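# Carry the spare power supply from shelving to bench

## Task

Take the spare power supply (a slim steel box with a round fan on one end and gold contacts on the other) off the parts shelving and put it on the work bench. When finished, no box may lie on the floor, the gripper must have released it and the robot must have backed away, and the robot must be upright and not tilted. The box has to stay on the bench by itself; if only the robot is holding it there, it does not count.

## Robot and tools

ROBOT. A Hello Robot Stretch 4, about 1.6 m tall: an omni-wheel base (rim within 0.23 m of the base origin), a lift that rides up a mast, one arm that telescopes forward, a wrist with yaw, pitch and roll, and a two-finger gripper. There is a single arm, so every joint target belongs to that arm.

FRAMES. Base frame: origin on the floor below the base centre, x ahead, y to the left, z up. hand_pose is reported in this frame. It is a point between the open fingertips, and with all wrist joints at zero its axes line up with the base axes. The printed value may be slightly off. Odometry frame: the base frame as it was when the scene began. base_odometry counts wheel rotation only, so slip shows up as travel. Heading runs -3.142 to 3.142, with left positive.

execute_actions. Arguments: actions (a list holding one action, or empty to just read state and images) and cameras (a list drawn from head_camera, head_left_camera, head_right_camera, wrist_camera, all; leaving it out, null or ["all"] returns all, [] returns none). An action holds base, joints or both, plus optional pace and contact_limits. Alternatively it holds only end_of_arm. Motions inside one action begin together.
- base: a relative move from where the base last measured itself, exactly one key. translate_m is straight travel in metres, forward positive, -2 to 2. strafe_m is sideways travel in metres, left positive, -2 to 2. rotate_rad is a turn in place in radians, counter-clockwise (left) positive, -3.2 to 3.2.
- joints: absolute targets keyed by name. lift_m 0 to 1.2 m. arm_m 0 to 0.55 m of extension. wrist_yaw_rad -1.134 to 4.276 (0 ahead, left positive, 3.14 folded back; above 3.4 the arm may block it). wrist_pitch_rad -1.117 to 4.259 (0 level, 1.57 pointing down). wrist_roll_rad -1.117 to 4.259 (0 puts the fingers level with each other; positive turns clockwise as seen from behind). gripper_m -0.038 to 0.141 m fingertip gap (below 0 the tips press together). Completion tolerances: ±0.004 for lift, arm and gripper; ±0.02 for yaw and roll; ±0.05 for pitch. A joint target outside its range is clipped and the result notes it. Any other bad value or unknown key rejects the entire call.
- pace: "slow", "default", "fast" or "max". The base tops out at 0.1/0.3/0.4/0.6 m/s and 1/2/3/4 rad/s respectively. With lift above 0.2 the limit drops, reaching 0.3 m/s and 1 rad/s at lift 1.2.
- contact_limits: only {"arm_m": value}, from 0 (gentlest) to 0.75 (firmest), default 0.5.
- end_of_arm: "enable_torque" turns wrist or gripper motors back on after they have shut off.
A single action lasts at most 15 s. A part left out of an action may still be moving toward its previous target.

wait(seconds 0 to 10): issues no new command and returns state and images. zoom_image(camera, region [x0,y0,x1,y1] in pixels, at most 504x504): gives a closer look at that camera's most recent image. read_manual: only licence text. finished_scene(scene 1 or 2): closes the scene for good and reports success. Replying without any tool call ends every scene.

CAMERAS. head_camera (420x560) sits on top of the mast and looks ahead and down; rotate the base to look elsewhere. head_left_camera and head_right_camera are fisheyes (420x672) aimed more steeply down, and they show the base and arm. wrist_camera (616x392) looks out along the fingers, which appear near the bottom of its image.

RESULTS. lidar_m: 12 distances in metres, one per 30-degree sector, starting straight ahead and going counter-clockwise (4th is left, 7th behind, 10th right). "-" means nothing detected or something closer than 0.25 m. It sees from roughly 0.15 m up to robot height, so tabletops register, but glass and thin legs may be missed. wrist_depth_mm: a 7x7 grid of depths in mm (100 to 2000), "-" where unknown. base_status and joint_status: done; off_target (stopped short and may still push); contact_stop_at_<key> (ran into something, the part goes slack); limit_stop_at_<name>, including tilt (leaning past 6 degrees, so lift, arm and wheels go slack) and own_body (self-collision, move away from the body); time_out; torque_fault (wrist motor went limp, send enable_torque). A reported stop cancels the remaining calls in that reply. on_its_own lists things not commanded; in it, "held at" gives the held target. turned_by_wheels versus turned_by_imu: a gap above about 0.1 rad indicates a collision or slip, and the heading error is roughly their difference. base_tilt is in degrees, with forward and right positive, and carries a constant offset of up to about 1.5. motor_effort is percent of maximum, peak in brackets; it is noisy and offset. For the wheels, positive means turning right.

GRIPPING. Close to a gripper_m smaller than the object's width. Going lower squeezes harder and pulls the object inward. Neither the gripper reading nor done confirms a grasp; a firm grip at targets of 0 or above shows as a change in gripper effort. If the fingertips catch on a surface, lift.

ORDER. To unfold at the start, send lift_m 0.4 with wrist_yaw_rad 0. Find the box on the shelves, grasp it, retract, drive to the bench, place it flat so it rests on its own, open the gripper, pull back, then finish.

AVOID. Driving or turning with more than 1 kg held while arm_m is above 0.2, particularly at fast or max, which can tip the robot. Steady pushes, especially with the gripper high. Tilting the gripper up while rolled (self-collision). Holding over about 2 kg with the gripper level, which causes a torque fault. Dropping things, knocking boxes to the floor, and slamming. Loose objects may occasionally be nudged by something.

Each tool is called after "Emit:" in YAML: its name, and indented under it one key for each argument.

## Session

I'll start by looking at the current state and camera images.

Emit:
execute_actions:
  actions: []

Scene clock: 0.00 s.
base_odometry: x=+0.000 y=+0.000 heading=+0.000 (m, m, rad; odometry frame)
turned_by_wheels: +0.000 (rad since the last result)
turned_by_imu: +0.000 (rad since the last result)
base_tilt: forward=+0.1 right=-0.3 (deg)
lidar_m: 0.66 1.76 1.44 2.00 2.23 1.79 1.45 1.55 2.46 2.02 0.85 0.69
base_status: not commanded
joint_positions: lift_m=+0.297 arm_m=-0.002 wrist_yaw_rad=+3.092 wrist_pitch_rad=-0.009 wrist_roll_rad=+0.008 gripper_m=+0.057
joint_status: not commanded
motor_effort: lift_m=+20 arm_m=+0 wrist_yaw_rad=-1 wrist_pitch_rad=-5 wrist_roll_rad=-1 gripper_m=-4 wheel_0=+1 wheel_1=+0 wheel_2=+0 (%)
hand_pose: x=-0.1146 y=+0.1017 z=+0.4780 quat_wxyz=(+0.025, +0.004, +0.004, +1.000) (m; base frame)
wrist_depth_mm: - 141 - 1921 1863 1863 1756 / - 123 155 1983 1921 1808 1756 / - 117 152 1983 1863 1808 1756 / 108 138 192 1921 1921 1756 1756 / 213 1921 1921 1863 1863 1808 1708 / 1661 1661 211 1921 207 1756 1661 / 1160 1205 1138 163 1182 1182 1366
pictures: head_camera, head_left_camera, head_right_camera, wrist_camera
Images, in order (width x height): head_camera 420x560, head_left_camera 420x672, head_right_camera 420x672, wrist_camera 616x392.

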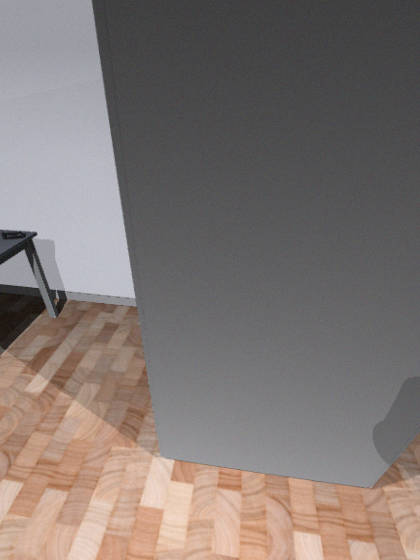

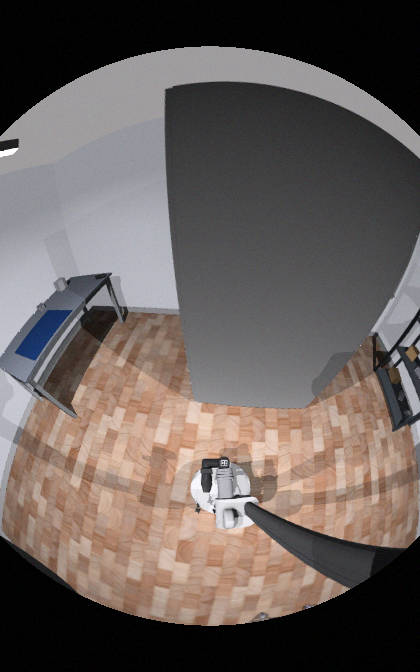

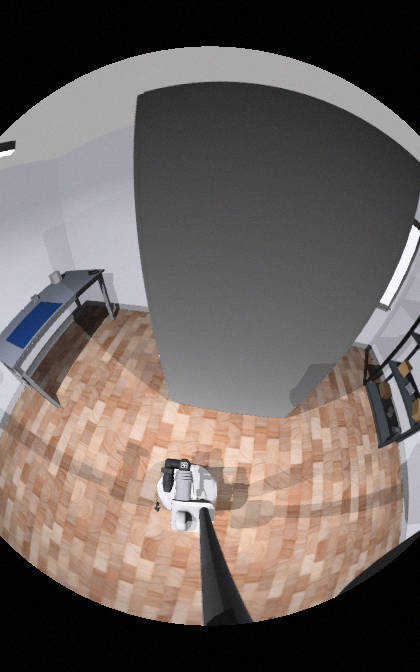

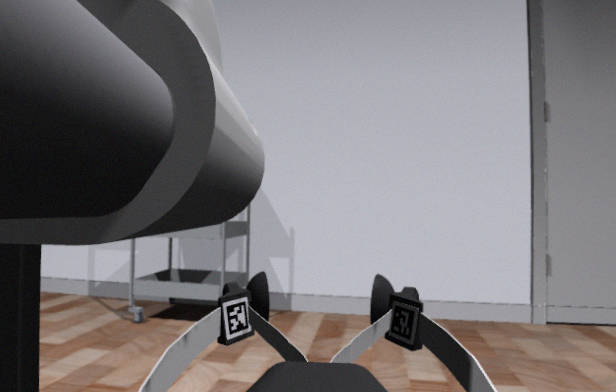

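Emit:
zoom_image:
  camera: "head_right_camera"
  region: [300, 280, 420, 480]

Emit:
zoom_image:
  camera: "head_left_camera"
  region: [0, 240, 180, 440]

Region (300, 280, 420, 480) of head_right_camera's 420x672 image, scaled by 2.520, with more detail than that image has; it fills the left 302 columns of this view, and the rest is white.

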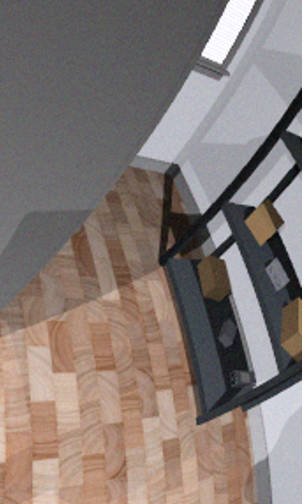

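Region (0, 240, 180, 440) of head_left_camera's 420x672 image, scaled by 2.520, with more detail than that image has; it fills the left 454 columns of this view, and the rest is white.

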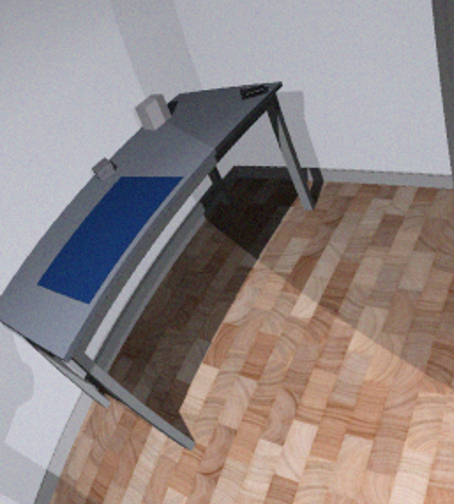

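Emit:
execute_actions:
  actions:
    - {"base": {"rotate_rad": -1.71}, "joints": {"lift_m": 0.5, "wrist_yaw_rad": 0}, "pace": "fast"}

Scene clock: 43.03 s.
base_odometry: x=+0.000 y=+0.000 heading=-1.709 (m, m, rad; odometry frame)
turned_by_wheels: -1.709 (rad since the last result)
turned_by_imu: -1.711 (rad since the last result)
base_tilt: forward=+0.2 right=-0.3 (deg)
lidar_m: 2.01 0.96 0.70 0.66 0.73 1.48 1.44 2.33 1.85 1.77 1.50 2.56
base_status: done
joint_positions: lift_m=+0.500 arm_m=-0.002 wrist_yaw_rad=+0.001 wrist_pitch_rad=-0.009 wrist_roll_rad=+0.008 gripper_m=+0.057
joint_status: all done
motor_effort: lift_m=+22(23) arm_m=-1(0) wrist_yaw_rad=-2(8) wrist_pitch_rad=-5(6) wrist_roll_rad=+2(2) gripper_m=-3(2) wheel_0=+3(11) wheel_1=+1(11) wheel_2=+3(14) (%)
hand_pose: x=+0.4577 y=-0.0872 z=+0.6805 quat_wxyz=(+1.000, +0.004, -0.004, +0.000) (m; base frame)
wrist_depth_mm: - - - - - - - / - - - - - - - / - - - - - - - / - - - - - - - / - - 1983 - - - - / - - 211 - 208 - - / 1618 1618 1576 163 1576 1576 1808
pictures: head_camera, head_left_camera, head_right_camera, wrist_camera
Images, in order (width x height): head_camera 420x560, head_left_camera 420x672, head_right_camera 420x672, wrist_camera 616x392.

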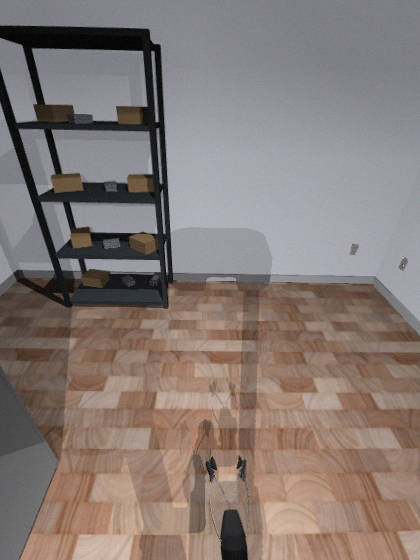

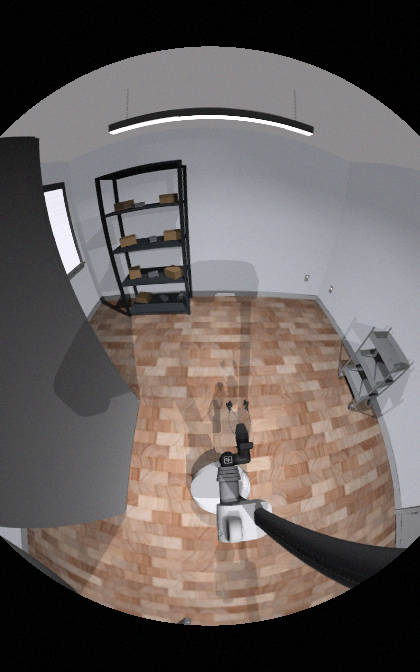

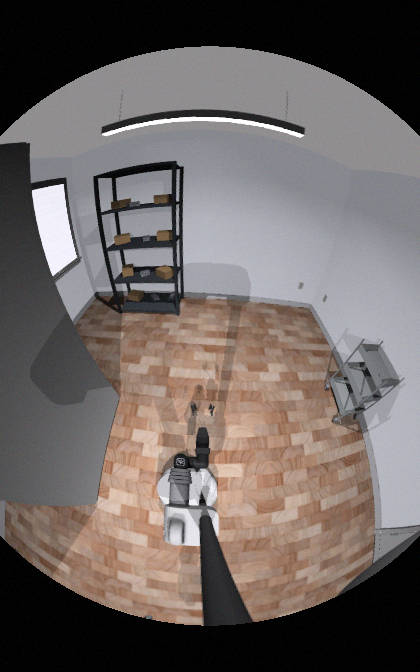

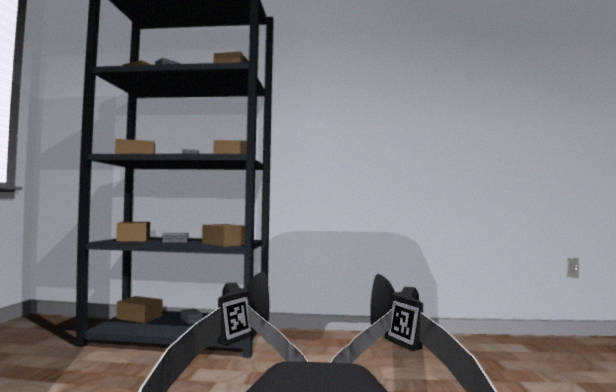

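Emit:
zoom_image:
  camera: "head_camera"
  region: [10, 80, 190, 320]

Emit:
zoom_image:
  camera: "wrist_camera"
  region: [70, 30, 290, 350]

Region (10, 80, 190, 320) of head_camera's 420x560 image, scaled by 2.100, with more detail than that image has; it fills the left 378 columns of this view, and the rest is white.

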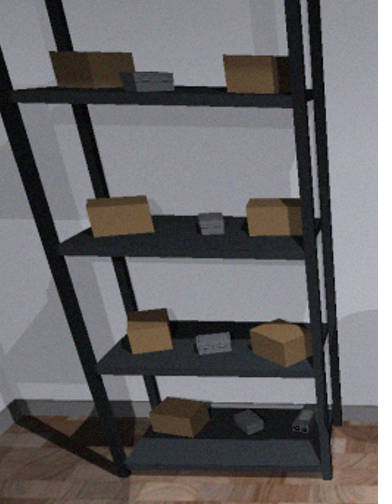

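Region (70, 30, 290, 350) of wrist_camera's 616x392 image, scaled by 1.575; it fills the left 346 columns of this view, and the rest is white.

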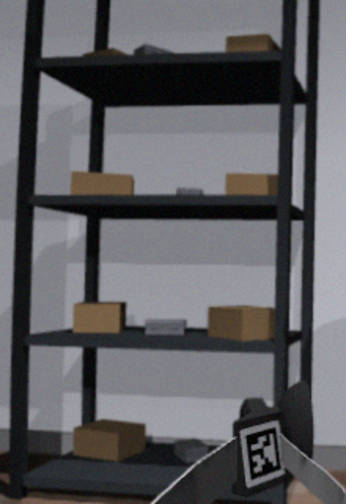

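Emit:
zoom_image:
  camera: "head_camera"
  region: [100, 255, 190, 315]

Region (100, 255, 190, 315) of head_camera's 420x560 image, scaled by 5.600, with more detail than that image has.

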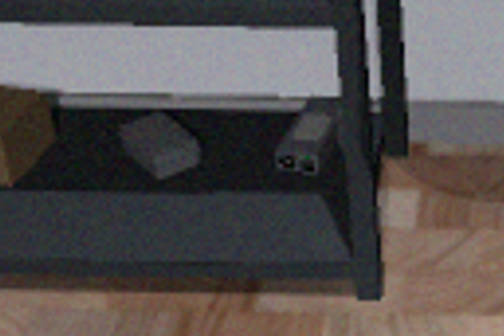

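Emit:
execute_actions:
  actions:
    - {"base": {"translate_m": 1.2}, "joints": {"lift_m": 0.3, "wrist_pitch_rad": 0.4, "gripper_m": 0.14}, "pace": "fast"}

Scene clock: 112.77 s.
base_odometry: x=-0.166 y=-1.188 heading=-1.709 (m, m, rad; odometry frame)
turned_by_wheels: +0.000 (rad since the last result)
turned_by_imu: -0.004 (rad since the last result)
base_tilt: forward=+0.2 right=-0.3 (deg)
lidar_m: 1.23 0.83 1.15 1.63 0.79 0.99 3.35 2.55 1.48 1.44 1.77 1.31
base_status: done
joint_positions: lift_m=+0.300 arm_m=-0.002 wrist_yaw_rad=+0.000 wrist_pitch_rad=+0.402 wrist_roll_rad=+0.008 gripper_m=+0.140
joint_status: all done
motor_effort: lift_m=+18(20) arm_m=+0(0) wrist_yaw_rad=-1(2) wrist_pitch_rad=-5(5) wrist_roll_rad=+2(0) gripper_m=+0(2) wheel_0=+2(7) wheel_1=+1(12) wheel_2=-2(15) (%)
hand_pose: x=+0.4346 y=-0.0873 z=+0.3655 quat_wxyz=(+0.980, +0.004, +0.200, -0.001) (m; base frame)
wrist_depth_mm: 535 891 946 946 917 904 891 / 1042 1042 991 991 991 976 946 / 1118 1078 1042 1060 1025 1008 991 / 1138 991 1118 1118 1078 1078 1042 / 831 820 960 991 991 976 976 / 707 699 707 768 759 205 759 / 627 621 621 148 615 603 627
pictures: head_camera, head_left_camera, head_right_camera, wrist_camera
Images, in order (width x height): head_camera 420x560, head_left_camera 420x672, head_right_camera 420x672, wrist_camera 616x392.

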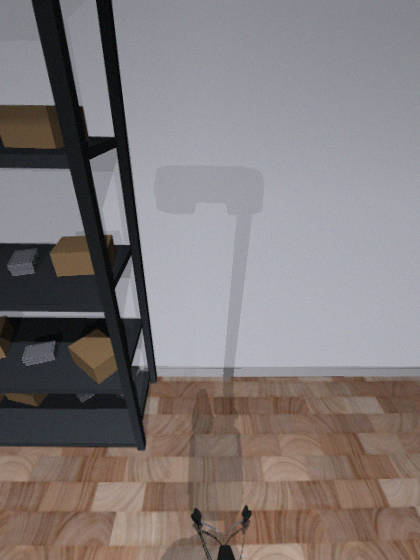

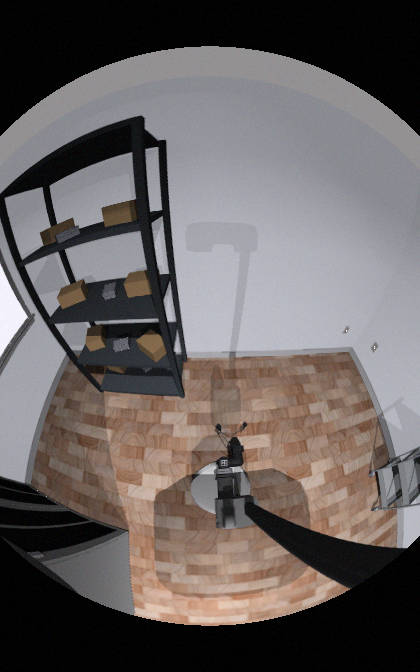

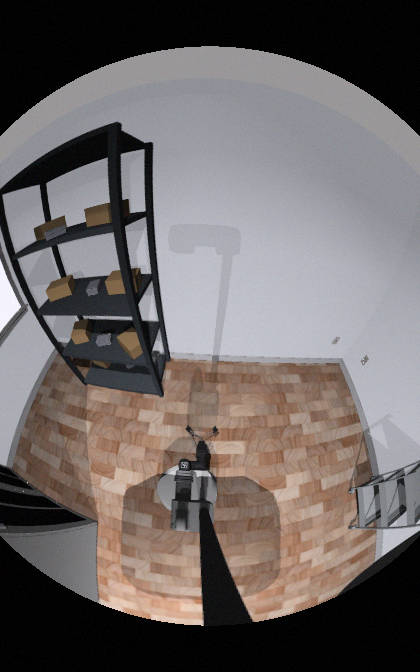

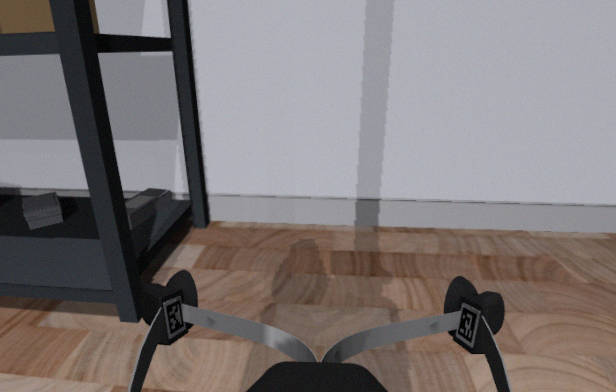

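Emit:
execute_actions:
  actions:
    - {"base": {"strafe_m": 0.75}, "joints": {"arm_m": 0.05, "wrist_pitch_rad": 0.5}, "pace": "fast"}

Scene clock: 134.60 s.
base_odometry: x=+0.577 y=-1.292 heading=-1.710 (m, m, rad; odometry frame)
turned_by_wheels: +0.000 (rad since the last result)
turned_by_imu: +0.004 (rad since the last result)
base_tilt: forward=+0.2 right=-0.2 (deg)
lidar_m: 0.76 0.82 1.13 1.12 0.57 0.44 0.41 3.54 2.24 2.17 1.76 0.82
base_status: done
joint_positions: lift_m=+0.300 arm_m=+0.049 wrist_yaw_rad=+0.000 wrist_pitch_rad=+0.502 wrist_roll_rad=+0.008 gripper_m=+0.140
joint_status: all done
motor_effort: lift_m=+19(18) arm_m=+8(8) wrist_yaw_rad=+0(1) wrist_pitch_rad=-3(5) wrist_roll_rad=+4(1) gripper_m=+0(4) wheel_0=+0(16) wheel_1=-2(14) wheel_2=+0(2) (%)
hand_pose: x=+0.4724 y=-0.0874 z=+0.3396 quat_wxyz=(+0.969, +0.004, +0.248, -0.001) (m; base frame)
wrist_depth_mm: 960 917 917 904 891 866 878 / 1025 1008 991 960 960 917 917 / 1078 1042 1042 1042 1025 991 960 / 798 866 842 842 866 991 585 / 715 699 699 691 699 691 615 / 661 621 621 661 647 205 640 / 564 564 564 148 554 549 564
pictures: head_camera, head_left_camera, head_right_camera, wrist_camera
Images, in order (width x height): head_camera 420x560, head_left_camera 420x672, head_right_camera 420x672, wrist_camera 616x392.

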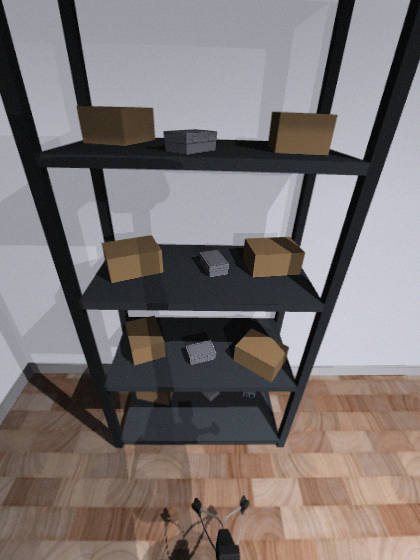

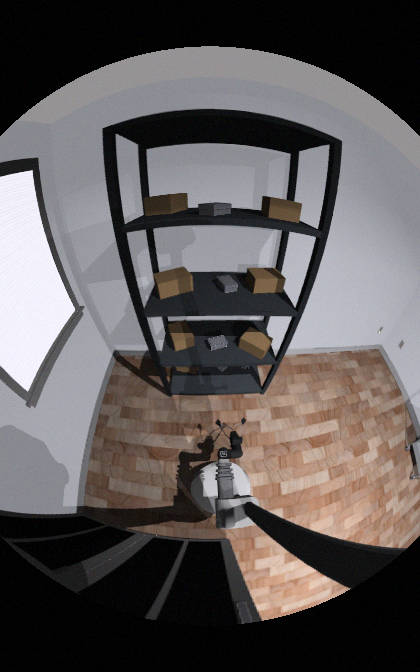

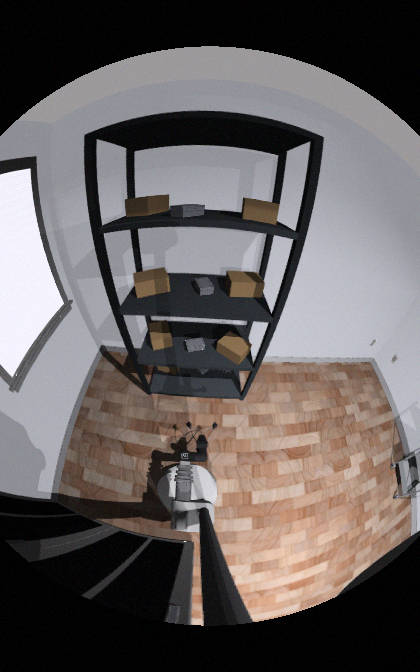

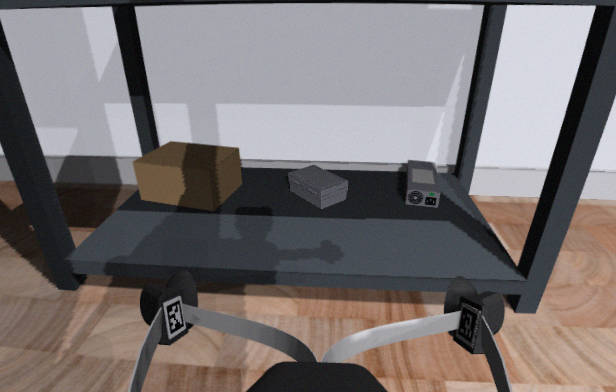

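Emit:
zoom_image:
  camera: "wrist_camera"
  region: [340, 120, 580, 320]

Emit:
zoom_image:
  camera: "head_camera"
  region: [100, 360, 320, 560]

Region (340, 120, 580, 320) of wrist_camera's 616x392 image, scaled by 2.100.

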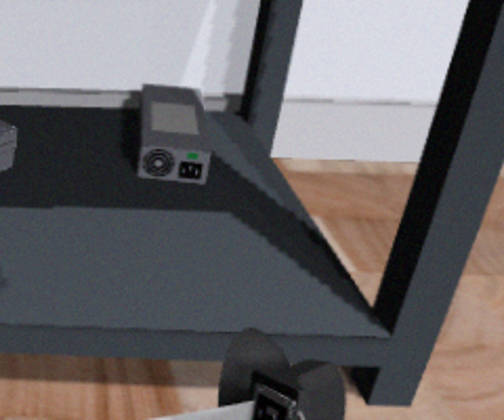

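Region (100, 360, 320, 560) of head_camera's 420x560 image, scaled by 2.291, with more detail than that image has; it fills the top 458 rows of this view, and the rest is white.

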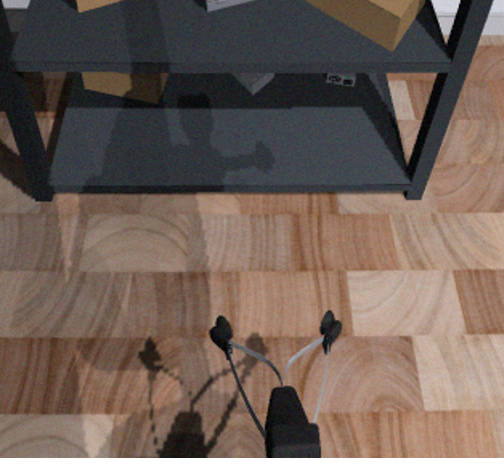

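Emit:
execute_actions:
  actions:
    - {"base": {"rotate_rad": -0.15}, "joints": {"wrist_yaw_rad": -0.13, "lift_m": 0.2, "arm_m": 0.1}}
  cameras: ["head_camera", "wrist_camera"]

Scene clock: 215.37 s.
base_odometry: x=+0.577 y=-1.292 heading=-1.859 (m, m, rad; odometry frame)
turned_by_wheels: -0.149 (rad since the last result)
turned_by_imu: -0.149 (rad since the last result)
base_tilt: forward=+0.3 right=-0.3 (deg)
lidar_m: 0.76 0.78 1.21 1.09 0.68 0.46 0.41 2.65 2.77 2.16 2.15 0.86
base_status: done
joint_positions: lift_m=+0.200 arm_m=+0.099 wrist_yaw_rad=-0.130 wrist_pitch_rad=+0.502 wrist_roll_rad=+0.008 gripper_m=+0.140
joint_status: all done
motor_effort: lift_m=+18(17) arm_m=+8(9) wrist_yaw_rad=-1(6) wrist_pitch_rad=-6(5) wrist_roll_rad=+0(1) gripper_m=-2(3) wheel_0=+4(8) wheel_1=+2(7) wheel_2=+4(5) (%)
hand_pose: x=+0.5089 y=-0.1194 z=+0.2396 quat_wxyz=(+0.967, +0.020, +0.248, -0.064) (m; base frame)
wrist_depth_mm: 809 831 866 904 946 1008 1042 / 842 891 917 960 991 1078 1118 / 715 904 946 931 1042 1118 1160 / 661 683 691 691 647 842 854 / 544 564 580 609 627 654 654 / 535 492 500 535 535 206 525 / 455 449 452 148 439 436 452
pictures: head_camera, wrist_camera
Images, in order (width x height): head_camera 420x560, wrist_camera 616x392.

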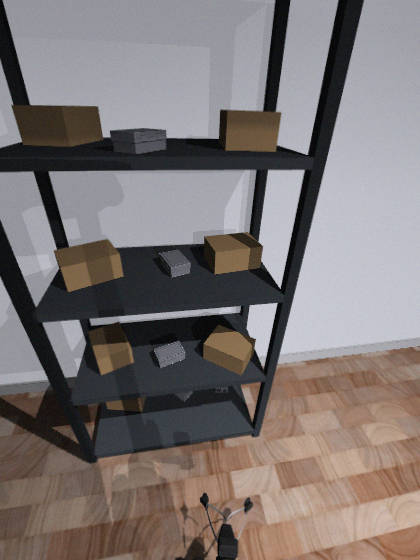

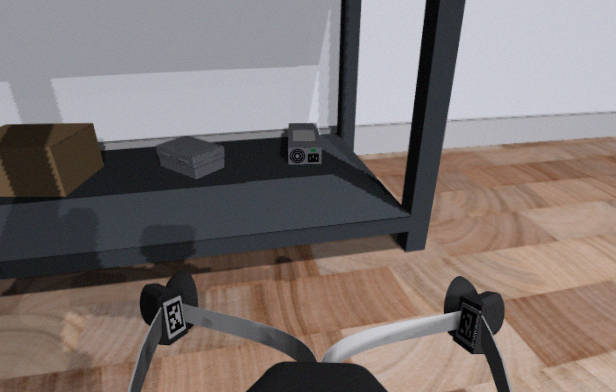

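Emit:
zoom_image:
  camera: "wrist_camera"
  region: [240, 90, 450, 260]

Region (240, 90, 450, 260) of wrist_camera's 616x392 image, scaled by 2.400; it fills the top 408 rows of this view, and the rest is white.

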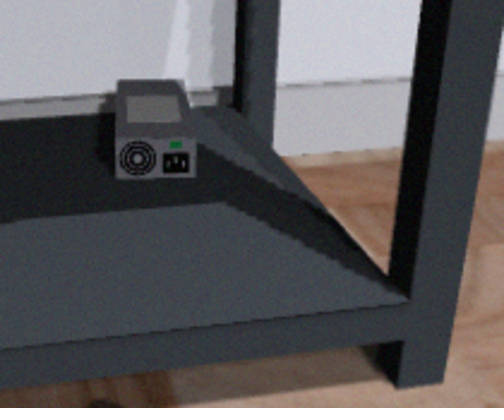

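Emit:
execute_actions:
  actions:
    - {"base": {"translate_m": 0.33}, "joints": {"wrist_pitch_rad": 0.6, "lift_m": 0.16, "gripper_m": 0.13}}
  cameras: ["head_right_camera", "wrist_camera"]

Scene clock: 289.40 s.
base_odometry: x=+0.484 y=-1.608 heading=-1.858 (m, m, rad; odometry frame)
turned_by_wheels: +0.000 (rad since the last result)
turned_by_imu: -0.001 (rad since the last result)
base_tilt: forward=+0.2 right=-0.2 (deg)
lidar_m: 0.45 0.46 0.60 1.12 1.19 0.83 0.74 3.83 2.33 2.22 1.59 0.48
base_status: done
joint_positions: lift_m=+0.160 arm_m=+0.099 wrist_yaw_rad=-0.130 wrist_pitch_rad=+0.602 wrist_roll_rad=+0.008 gripper_m=+0.130
joint_status: all done
motor_effort: lift_m=+18(16) arm_m=+8(8) wrist_yaw_rad=-1(1) wrist_pitch_rad=-4(3) wrist_roll_rad=+1(1) gripper_m=-1(4) wheel_0=+3(11) wheel_1=+3(10) wheel_2=-3(15) (%)
hand_pose: x=+0.4939 y=-0.1174 z=+0.1751 quat_wxyz=(+0.953, +0.023, +0.295, -0.063) (m; base frame)
wrist_depth_mm: 535 559 574 609 621 676 699 / 569 597 634 661 683 723 768 / 597 621 640 574 723 778 768 / 492 452 492 492 488 634 281 / 399 399 399 399 397 466 291 / 334 324 216 332 332 214 325 / 290 286 287 145 307 347 364
pictures: head_right_camera, wrist_camera
Images, in order (width x height): head_right_camera 420x672, wrist_camera 616x392.

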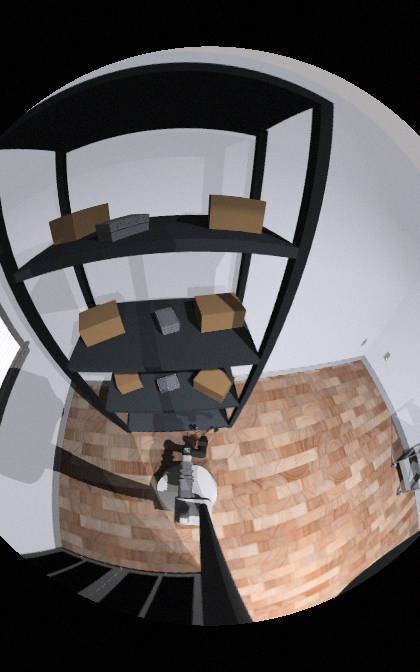

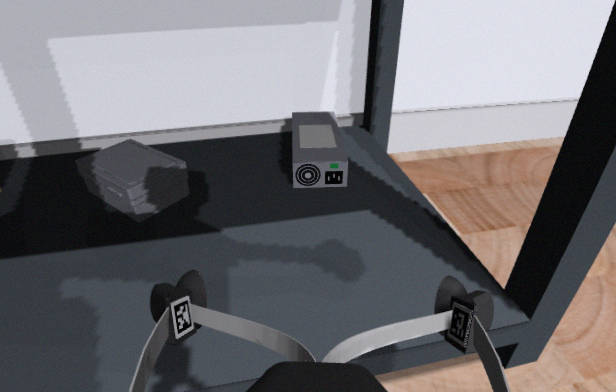

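Emit:
execute_actions:
  actions:
    - {"base": {"rotate_rad": -0.05}, "joints": {"wrist_yaw_rad": -0.07, "lift_m": 0.11, "arm_m": 0.32}}
  cameras: ["head_right_camera", "wrist_camera"]

Scene clock: 338.13 s.
base_odometry: x=+0.484 y=-1.608 heading=-1.907 (m, m, rad; odometry frame)
turned_by_wheels: -0.049 (rad since the last result)
turned_by_imu: -0.048 (rad since the last result)
base_tilt: forward=+0.2 right=-0.2 (deg)
lidar_m: 0.42 0.46 0.58 1.14 1.17 0.86 0.73 3.61 2.79 2.20 1.68 0.51
base_status: done
joint_positions: lift_m=+0.110 arm_m=+0.319 wrist_yaw_rad=-0.070 wrist_pitch_rad=+0.602 wrist_roll_rad=+0.008 gripper_m=+0.130
joint_status: all done
motor_effort: lift_m=+18(19) arm_m=+8(6) wrist_yaw_rad=+0(1) wrist_pitch_rad=-6(3) wrist_roll_rad=+4(0) gripper_m=+0(1) wheel_0=+6(7) wheel_1=+3(7) wheel_2=+5(8) (%)
hand_pose: x=+0.7205 y=-0.1038 z=+0.1251 quat_wxyz=(+0.954, +0.014, +0.296, -0.035) (m; base frame)
wrist_depth_mm: 359 375 392 410 410 445 466 / 384 404 421 445 427 484 504 / 418 436 455 424 459 521 554 / 399 402 397 324 397 530 530 / 256 325 322 285 309 415 427 / 252 262 216 271 268 213 359 / 236 233 233 145 229 225 272
pictures: head_right_camera, wrist_camera
Images, in order (width x height): head_right_camera 420x672, wrist_camera 616x392.

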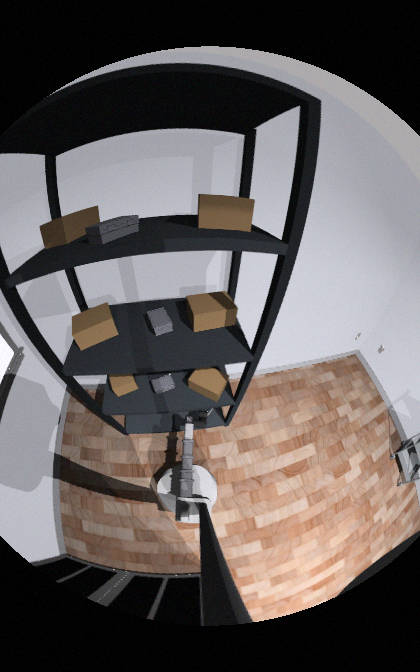

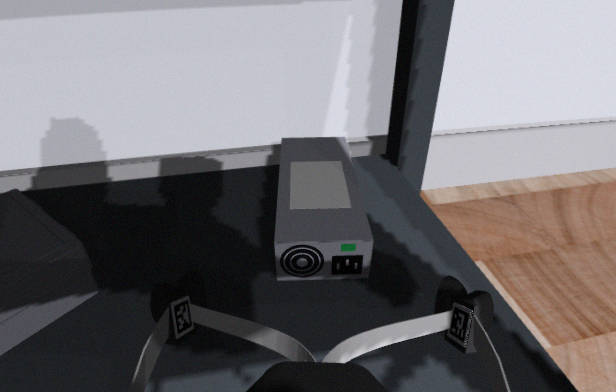

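Emit:
execute_actions:
  actions:
    - {"joints": {"lift_m": 0.175, "arm_m": 0.44}}
  cameras: []

Emit:
execute_actions:
  actions:
    - {"joints": {"wrist_pitch_rad": 0.9, "arm_m": 0.52}, "contact_limits": {"arm_m": 0.2}}
  cameras: ["head_right_camera", "wrist_camera"]

Scene clock: 459.30 s.
base_odometry: x=+0.484 y=-1.608 heading=-1.907 (m, m, rad; odometry frame)
turned_by_wheels: +0.000 (rad since the last result)
turned_by_imu: +0.001 (rad since the last result)
base_tilt: forward=+0.2 right=-0.2 (deg)
lidar_m: 0.46 0.46 0.58 1.11 1.19 0.83 0.75 3.63 2.82 2.19 1.70 0.52
base_status: not commanded
joint_positions: lift_m=+0.175 arm_m=+0.439 wrist_yaw_rad=-0.070 wrist_pitch_rad=+0.602 wrist_roll_rad=+0.008 gripper_m=+0.130
joint_status: all done
motor_effort: lift_m=+23(27) arm_m=+8(10) wrist_yaw_rad=+0(0) wrist_pitch_rad=-4(4) wrist_roll_rad=+1(1) gripper_m=+0(1) wheel_0=+5(6) wheel_1=+3(3) wheel_2=+5(5) (%)
hand_pose: x=+0.8405 y=-0.1038 z=+0.1897 quat_wxyz=(+0.954, +0.014, +0.296, -0.035) (m; base frame)
wrist_depth_mm: 263 273 283 297 309 262 338 / 281 293 307 322 332 282 373 / 304 317 332 349 359 377 410 / 330 345 366 384 394 430 455 / 362 377 397 359 387 473 492 / 351 340 217 301 349 213 442 / 306 301 303 145 293 300 389
pictures: none
No camera images: the call's "cameras" was empty. Leave "cameras" out to get every camera's image.

Scene clock: 460.47 s.
base_odometry: x=+0.484 y=-1.608 heading=-1.907 (m, m, rad; odometry frame)
turned_by_wheels: +0.000 (rad since the last result)
turned_by_imu: +0.000 (rad since the last result)
base_tilt: forward=+0.2 right=-0.2 (deg)
lidar_m: 0.45 0.44 0.58 1.14 1.19 0.85 0.72 3.64 2.80 2.20 1.69 0.52
base_status: not commanded
joint_positions: lift_m=+0.175 arm_m=+0.519 wrist_yaw_rad=-0.070 wrist_pitch_rad=+0.901 wrist_roll_rad=+0.008 gripper_m=+0.130
joint_status: all done
motor_effort: lift_m=+23(22) arm_m=+8(7) wrist_yaw_rad=+0(1) wrist_pitch_rad=-2(4) wrist_roll_rad=+3(4) gripper_m=-1(3) wheel_0=+5(5) wheel_1=+3(3) wheel_2=+5(5) (%)
contact_limits: arm_m 0.2
hand_pose: x=+0.8619 y=-0.0997 z=+0.1269 quat_wxyz=(+0.900, +0.019, +0.435, -0.033) (m; base frame)
wrist_depth_mm: 216 224 234 246 257 221 206 / 238 251 264 278 296 237 330 / 270 285 303 322 340 271 373 / 309 320 329 282 324 399 418 / 300 300 298 250 287 370 375 / 268 263 218 225 228 213 338 / 244 242 243 145 206 234 309
pictures: head_right_camera, wrist_camera
Images, in order (width x height): head_right_camera 420x672, wrist_camera 616x392.

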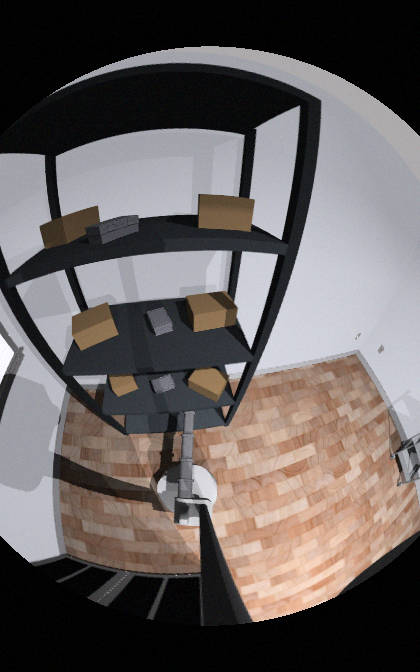

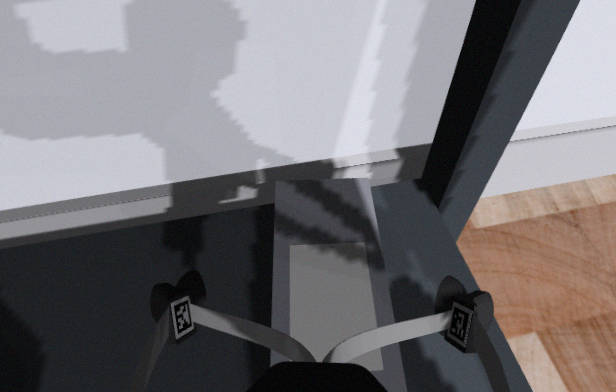

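Emit:
execute_actions:
  actions:
    - {"joints": {"lift_m": 0.153, "gripper_m": 0.095}, "pace": "slow"}
  cameras: ["wrist_camera"]

Scene clock: 473.57 s.
base_odometry: x=+0.484 y=-1.608 heading=-1.907 (m, m, rad; odometry frame)
turned_by_wheels: +0.000 (rad since the last result)
turned_by_imu: +0.001 (rad since the last result)
base_tilt: forward=+0.2 right=-0.2 (deg)
lidar_m: 0.45 0.44 0.55 1.13 1.17 0.83 0.74 3.64 2.83 2.22 1.68 0.52
base_status: not commanded
joint_positions: lift_m=+0.153 arm_m=+0.519 wrist_yaw_rad=-0.070 wrist_pitch_rad=+0.901 wrist_roll_rad=+0.008 gripper_m=+0.095
joint_status: all done
motor_effort: lift_m=+17(22) arm_m=+8(8) wrist_yaw_rad=+0(0) wrist_pitch_rad=-3(3) wrist_roll_rad=+1(5) gripper_m=-2(7) wheel_0=+6(5) wheel_1=+3(3) wheel_2=+5(5) (%)
hand_pose: x=+0.8619 y=-0.0997 z=+0.1052 quat_wxyz=(+0.900, +0.019, +0.435, -0.033) (m; base frame)
wrist_depth_mm: 214 225 235 245 258 222 206 / 238 250 265 279 296 237 329 / 270 285 303 315 327 273 373 / 300 307 306 254 297 379 397 / 274 272 272 225 257 345 353 / 246 246 201 202 201 241 317 / 224 222 220 156 182 215 291
pictures: wrist_camera
Images, in order (width x height): wrist_camera 616x392.

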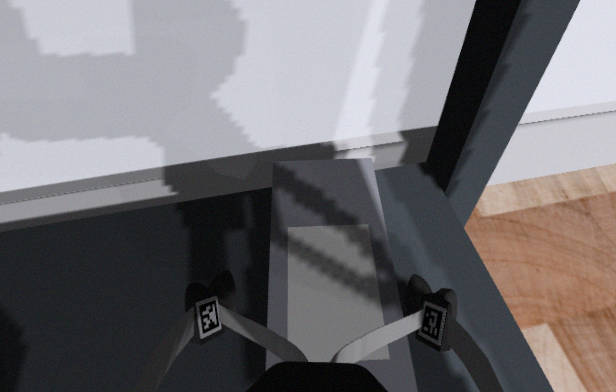

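Emit:
execute_actions:
  actions:
    - {"joints": {"gripper_m": 0.0}}
  cameras: ["wrist_camera"]

Scene clock: 481.00 s.
base_odometry: x=+0.484 y=-1.608 heading=-1.907 (m, m, rad; odometry frame)
turned_by_wheels: +0.000 (rad since the last result)
turned_by_imu: +0.001 (rad since the last result)
base_tilt: forward=+0.2 right=-0.3 (deg)
lidar_m: 0.45 0.46 0.57 1.14 1.15 0.86 0.73 3.62 2.82 2.19 1.69 0.50
base_status: not commanded
joint_positions: lift_m=+0.153 arm_m=+0.519 wrist_yaw_rad=-0.070 wrist_pitch_rad=+0.908 wrist_roll_rad=+0.008 gripper_m=+0.001
joint_status: all done
motor_effort: lift_m=+21(21) arm_m=+8(8) wrist_yaw_rad=+0(2) wrist_pitch_rad=-22(23) wrist_roll_rad=+1(1) gripper_m=-30(28) wheel_0=+5(5) wheel_1=+3(3) wheel_2=+5(5) (%)
hand_pose: x=+0.8604 y=-0.0997 z=+0.1038 quat_wxyz=(+0.898, +0.019, +0.438, -0.033) (m; base frame)
wrist_depth_mm: 216 226 236 247 259 223 210 / 240 253 267 282 298 239 330 / 273 287 306 312 327 281 377 / 297 300 300 235 289 373 387 / 268 267 265 206 253 332 345 / 241 239 186 184 187 236 312 / 220 156 210 170 170 167 283
pictures: wrist_camera
Images, in order (width x height): wrist_camera 616x392.

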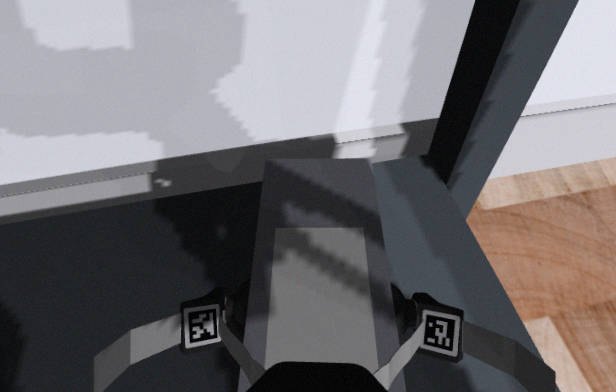

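Emit:
execute_actions:
  actions:
    - {"joints": {"lift_m": 0.175, "arm_m": 0.08}}
  cameras: ["head_right_camera", "wrist_camera"]

Scene clock: 498.23 s.
base_odometry: x=+0.484 y=-1.608 heading=-1.907 (m, m, rad; odometry frame)
turned_by_wheels: +0.000 (rad since the last result)
turned_by_imu: +0.001 (rad since the last result)
base_tilt: forward=+0.2 right=-0.2 (deg)
lidar_m: 0.43 0.44 0.55 1.14 1.18 0.87 0.73 3.61 2.80 2.20 1.70 0.54
base_status: not commanded
joint_positions: lift_m=+0.175 arm_m=+0.081 wrist_yaw_rad=-0.070 wrist_pitch_rad=+0.908 wrist_roll_rad=+0.008 gripper_m=+0.001
joint_status: all done
on_its_own: wrist_pitch_rad is at rest, and its effort (-25) is outside its rest range (-23 to +23)
motor_effort: lift_m=+25(29) arm_m=-9(8) wrist_yaw_rad=+0(1) wrist_pitch_rad=-25(23) wrist_roll_rad=+4(2) gripper_m=-26(26) wheel_0=+6(5) wheel_1=+3(3) wheel_2=+5(5) (%)
hand_pose: x=+0.4233 y=-0.0997 z=+0.1253 quat_wxyz=(+0.898, +0.019, +0.438, -0.033) (m; base frame)
wrist_depth_mm: 525 436 525 517 559 668 264 / 445 430 439 433 433 559 273 / 384 379 377 373 375 359 307 / 334 332 329 235 332 343 407 / 300 307 320 206 364 375 373 / 345 343 186 185 188 338 336 / 315 156 300 169 169 166 310
pictures: head_right_camera, wrist_camera
Images, in order (width x height): head_right_camera 420x672, wrist_camera 616x392.

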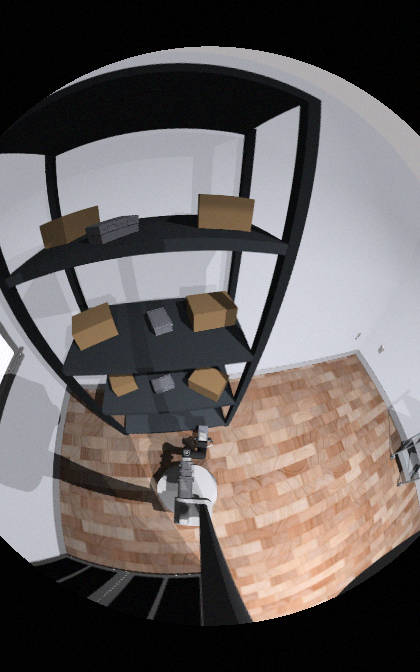

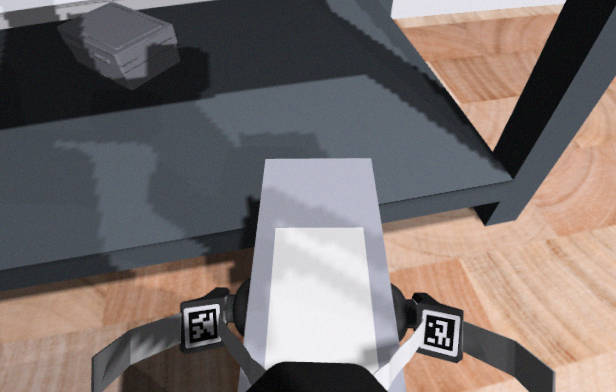

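Emit:
execute_actions:
  actions:
    - {"base": {"translate_m": -0.3}, "joints": {"lift_m": 0.35}}
  cameras: []

Emit:
execute_actions:
  actions:
    - {"base": {"strafe_m": -0.5}, "joints": {"arm_m": 0.0}, "pace": "fast"}
  cameras: ["head_right_camera"]

Scene clock: 546.63 s.
base_odometry: x=+0.583 y=-1.326 heading=-1.908 (m, m, rad; odometry frame)
turned_by_wheels: +0.000 (rad since the last result)
turned_by_imu: +0.002 (rad since the last result)
base_tilt: forward=+0.2 right=-0.3 (deg)
lidar_m: 0.47 0.75 1.22 1.10 0.85 0.53 0.44 0.45 2.90 2.19 2.25 0.84
base_status: done
joint_positions: lift_m=+0.350 arm_m=+0.081 wrist_yaw_rad=-0.070 wrist_pitch_rad=+0.908 wrist_roll_rad=+0.008 gripper_m=+0.001
joint_status: all done
motor_effort: lift_m=+26(29) arm_m=-8(9) wrist_yaw_rad=+0(0) wrist_pitch_rad=-21(24) wrist_roll_rad=+2(1) gripper_m=-26(28) wheel_0=-4(9) wheel_1=-3(8) wheel_2=+4(11) (%)
hand_pose: x=+0.4233 y=-0.0997 z=+0.3004 quat_wxyz=(+0.898, +0.019, +0.438, -0.033) (m; base frame)
wrist_depth_mm: 715 878 878 891 960 976 991 / 707 741 741 741 707 854 842 / 647 634 640 654 699 723 723 / 621 647 654 236 634 640 640 / 591 580 580 206 549 569 569 / 530 525 185 184 187 512 504 / 477 156 459 169 170 167 469
pictures: none
No camera images: the call's "cameras" was empty. Leave "cameras" out to get every camera's image.

Scene clock: 549.03 s.
base_odometry: x=+0.111 y=-1.160 heading=-1.907 (m, m, rad; odometry frame)
turned_by_wheels: +0.000 (rad since the last result)
turned_by_imu: -0.001 (rad since the last result)
base_tilt: forward=+0.2 right=-0.2 (deg)
lidar_m: 0.41 0.85 1.04 1.61 0.70 0.54 0.99 3.39 2.32 1.70 2.08 1.53
base_status: done
joint_positions: lift_m=+0.350 arm_m=+0.001 wrist_yaw_rad=-0.070 wrist_pitch_rad=+0.908 wrist_roll_rad=+0.008 gripper_m=+0.001
joint_status: all done
motor_effort: lift_m=+26(26) arm_m=-8(8) wrist_yaw_rad=+0(2) wrist_pitch_rad=-22(25) wrist_roll_rad=+2(3) gripper_m=-28(30) wheel_0=+2(17) wheel_1=+2(11) wheel_2=+0(3) (%)
hand_pose: x=+0.3433 y=-0.0997 z=+0.3003 quat_wxyz=(+0.898, +0.019, +0.438, -0.033) (m; base frame)
wrist_depth_mm: 904 891 1042 1042 1025 1025 991 / 750 723 866 854 854 854 842 / 723 741 750 750 741 732 732 / 668 654 654 234 627 647 640 / 585 580 580 207 564 569 569 / 530 521 186 183 187 512 512 / 480 163 319 169 170 167 469
pictures: head_right_camera
Images, in order (width x height): head_right_camera 420x672.

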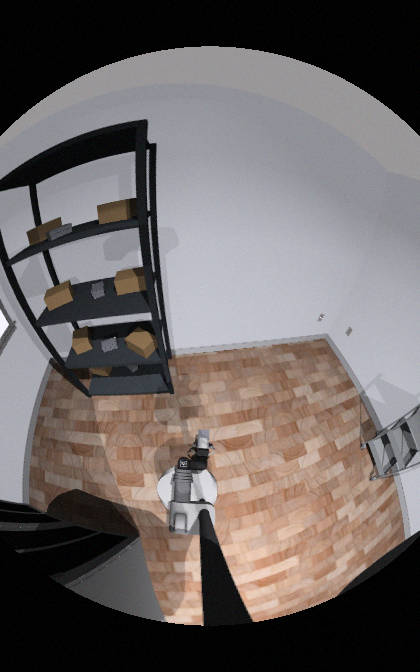

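Emit:
execute_actions:
  actions:
    - {"base": {"rotate_rad": -2.944}}
  cameras: ["head_camera", "head_right_camera", "wrist_camera"]

Scene clock: 556.87 s.
base_odometry: x=+0.111 y=-1.160 heading=+1.433 (m, m, rad; odometry frame)
turned_by_wheels: -2.943 (rad since the last result)
turned_by_imu: -2.946 (rad since the last result)
base_tilt: forward=+0.3 right=-0.2 (deg)
lidar_m: 0.39 2.89 1.75 1.70 1.86 1.39 0.84 0.88 1.25 1.43 0.55 0.59
base_status: done
joint_positions: lift_m=+0.350 arm_m=+0.001 wrist_yaw_rad=-0.070 wrist_pitch_rad=+0.908 wrist_roll_rad=+0.008 gripper_m=+0.001
joint_status: not commanded
motor_effort: lift_m=+26(26) arm_m=-9(9) wrist_yaw_rad=+0(2) wrist_pitch_rad=-21(23) wrist_roll_rad=+4(3) gripper_m=-28(29) wheel_0=+5(13) wheel_1=+2(9) wheel_2=+5(14) (%)
hand_pose: x=+0.3434 y=-0.0997 z=+0.3004 quat_wxyz=(+0.898, +0.019, +0.438, -0.033) (m; base frame)
wrist_depth_mm: 1060 1060 1042 1042 1025 707 484 / 904 891 878 866 866 715 488 / 759 759 750 750 732 691 492 / 668 661 661 235 627 640 492 / 591 585 580 206 564 569 492 / 525 530 185 184 187 512 500 / 484 163 320 169 170 167 469
pictures: head_camera, head_right_camera, wrist_camera
Images, in order (width x height): head_camera 420x560, head_right_camera 420x672, wrist_camera 616x392.

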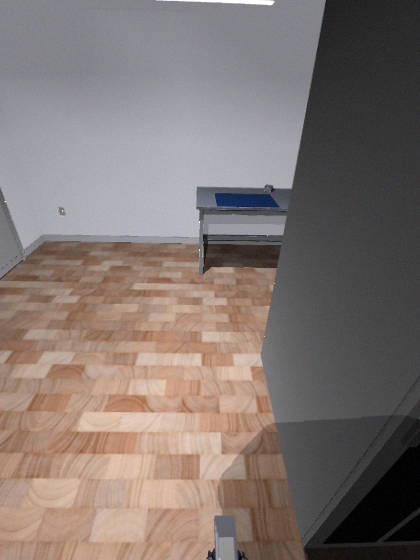

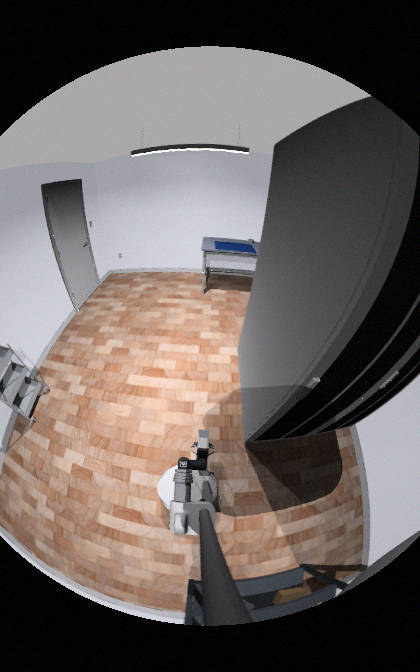

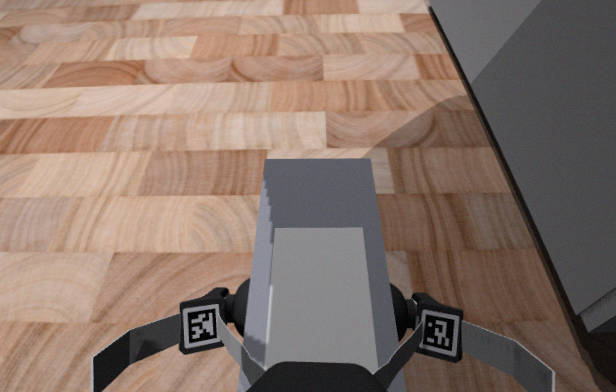

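Emit:
execute_actions:
  actions:
    - {"base": {"translate_m": 1.95}, "joints": {"lift_m": 0.9}, "pace": "fast"}
  cameras: ["head_camera", "head_right_camera", "wrist_camera"]

Scene clock: 574.73 s.
base_odometry: x=+0.379 y=+0.771 heading=+1.433 (m, m, rad; odometry frame)
turned_by_wheels: +0.000 (rad since the last result)
turned_by_imu: -0.008 (rad since the last result)
base_tilt: forward=+0.2 right=-0.3 (deg)
lidar_m: 0.40 1.49 2.04 2.03 2.11 2.40 3.05 0.64 0.67 1.63 0.86 0.39
base_status: done
joint_positions: lift_m=+0.900 arm_m=+0.001 wrist_yaw_rad=-0.070 wrist_pitch_rad=+0.908 wrist_roll_rad=+0.008 gripper_m=+0.001
joint_status: all done
motor_effort: lift_m=+25(27) arm_m=-8(8) wrist_yaw_rad=+0(0) wrist_pitch_rad=-22(25) wrist_roll_rad=+0(1) gripper_m=-30(30) wheel_0=+4(9) wheel_1=+3(9) wheel_2=-2(20) (%)
hand_pose: x=+0.3433 y=-0.0996 z=+0.8504 quat_wxyz=(+0.898, +0.019, +0.438, -0.033) (m; base frame)
wrist_depth_mm: 1229 1182 1160 603 603 591 585 / 1336 1336 544 504 500 488 492 / 1499 1537 1464 477 549 1430 1397 / 1397 1366 1336 235 1308 1336 1308 / 1229 1205 1205 206 1160 1182 1160 / 1098 1098 186 184 187 1042 1078 / 1008 156 946 169 170 166 976
pictures: head_camera, head_right_camera, wrist_camera
Images, in order (width x height): head_camera 420x560, head_right_camera 420x672, wrist_camera 616x392.

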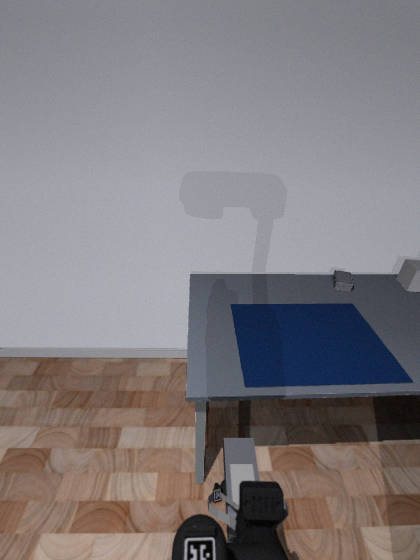

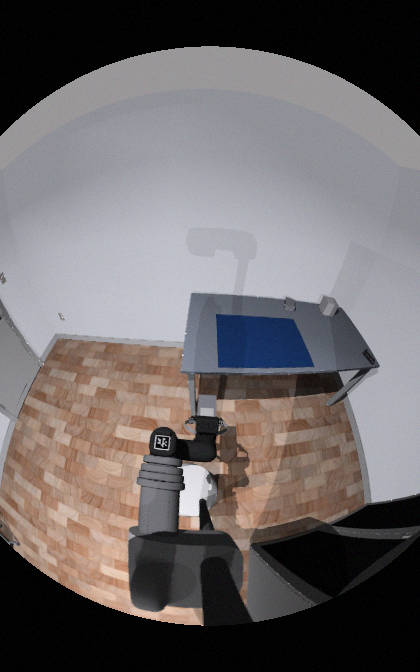

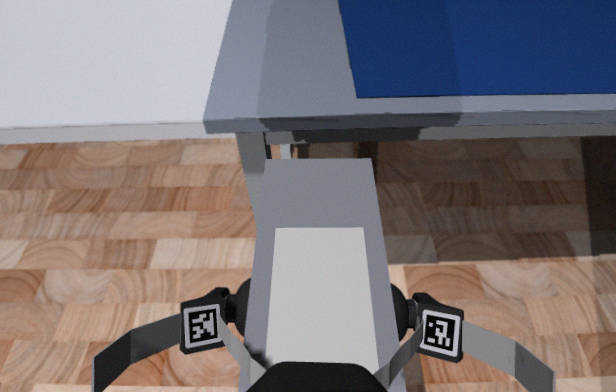

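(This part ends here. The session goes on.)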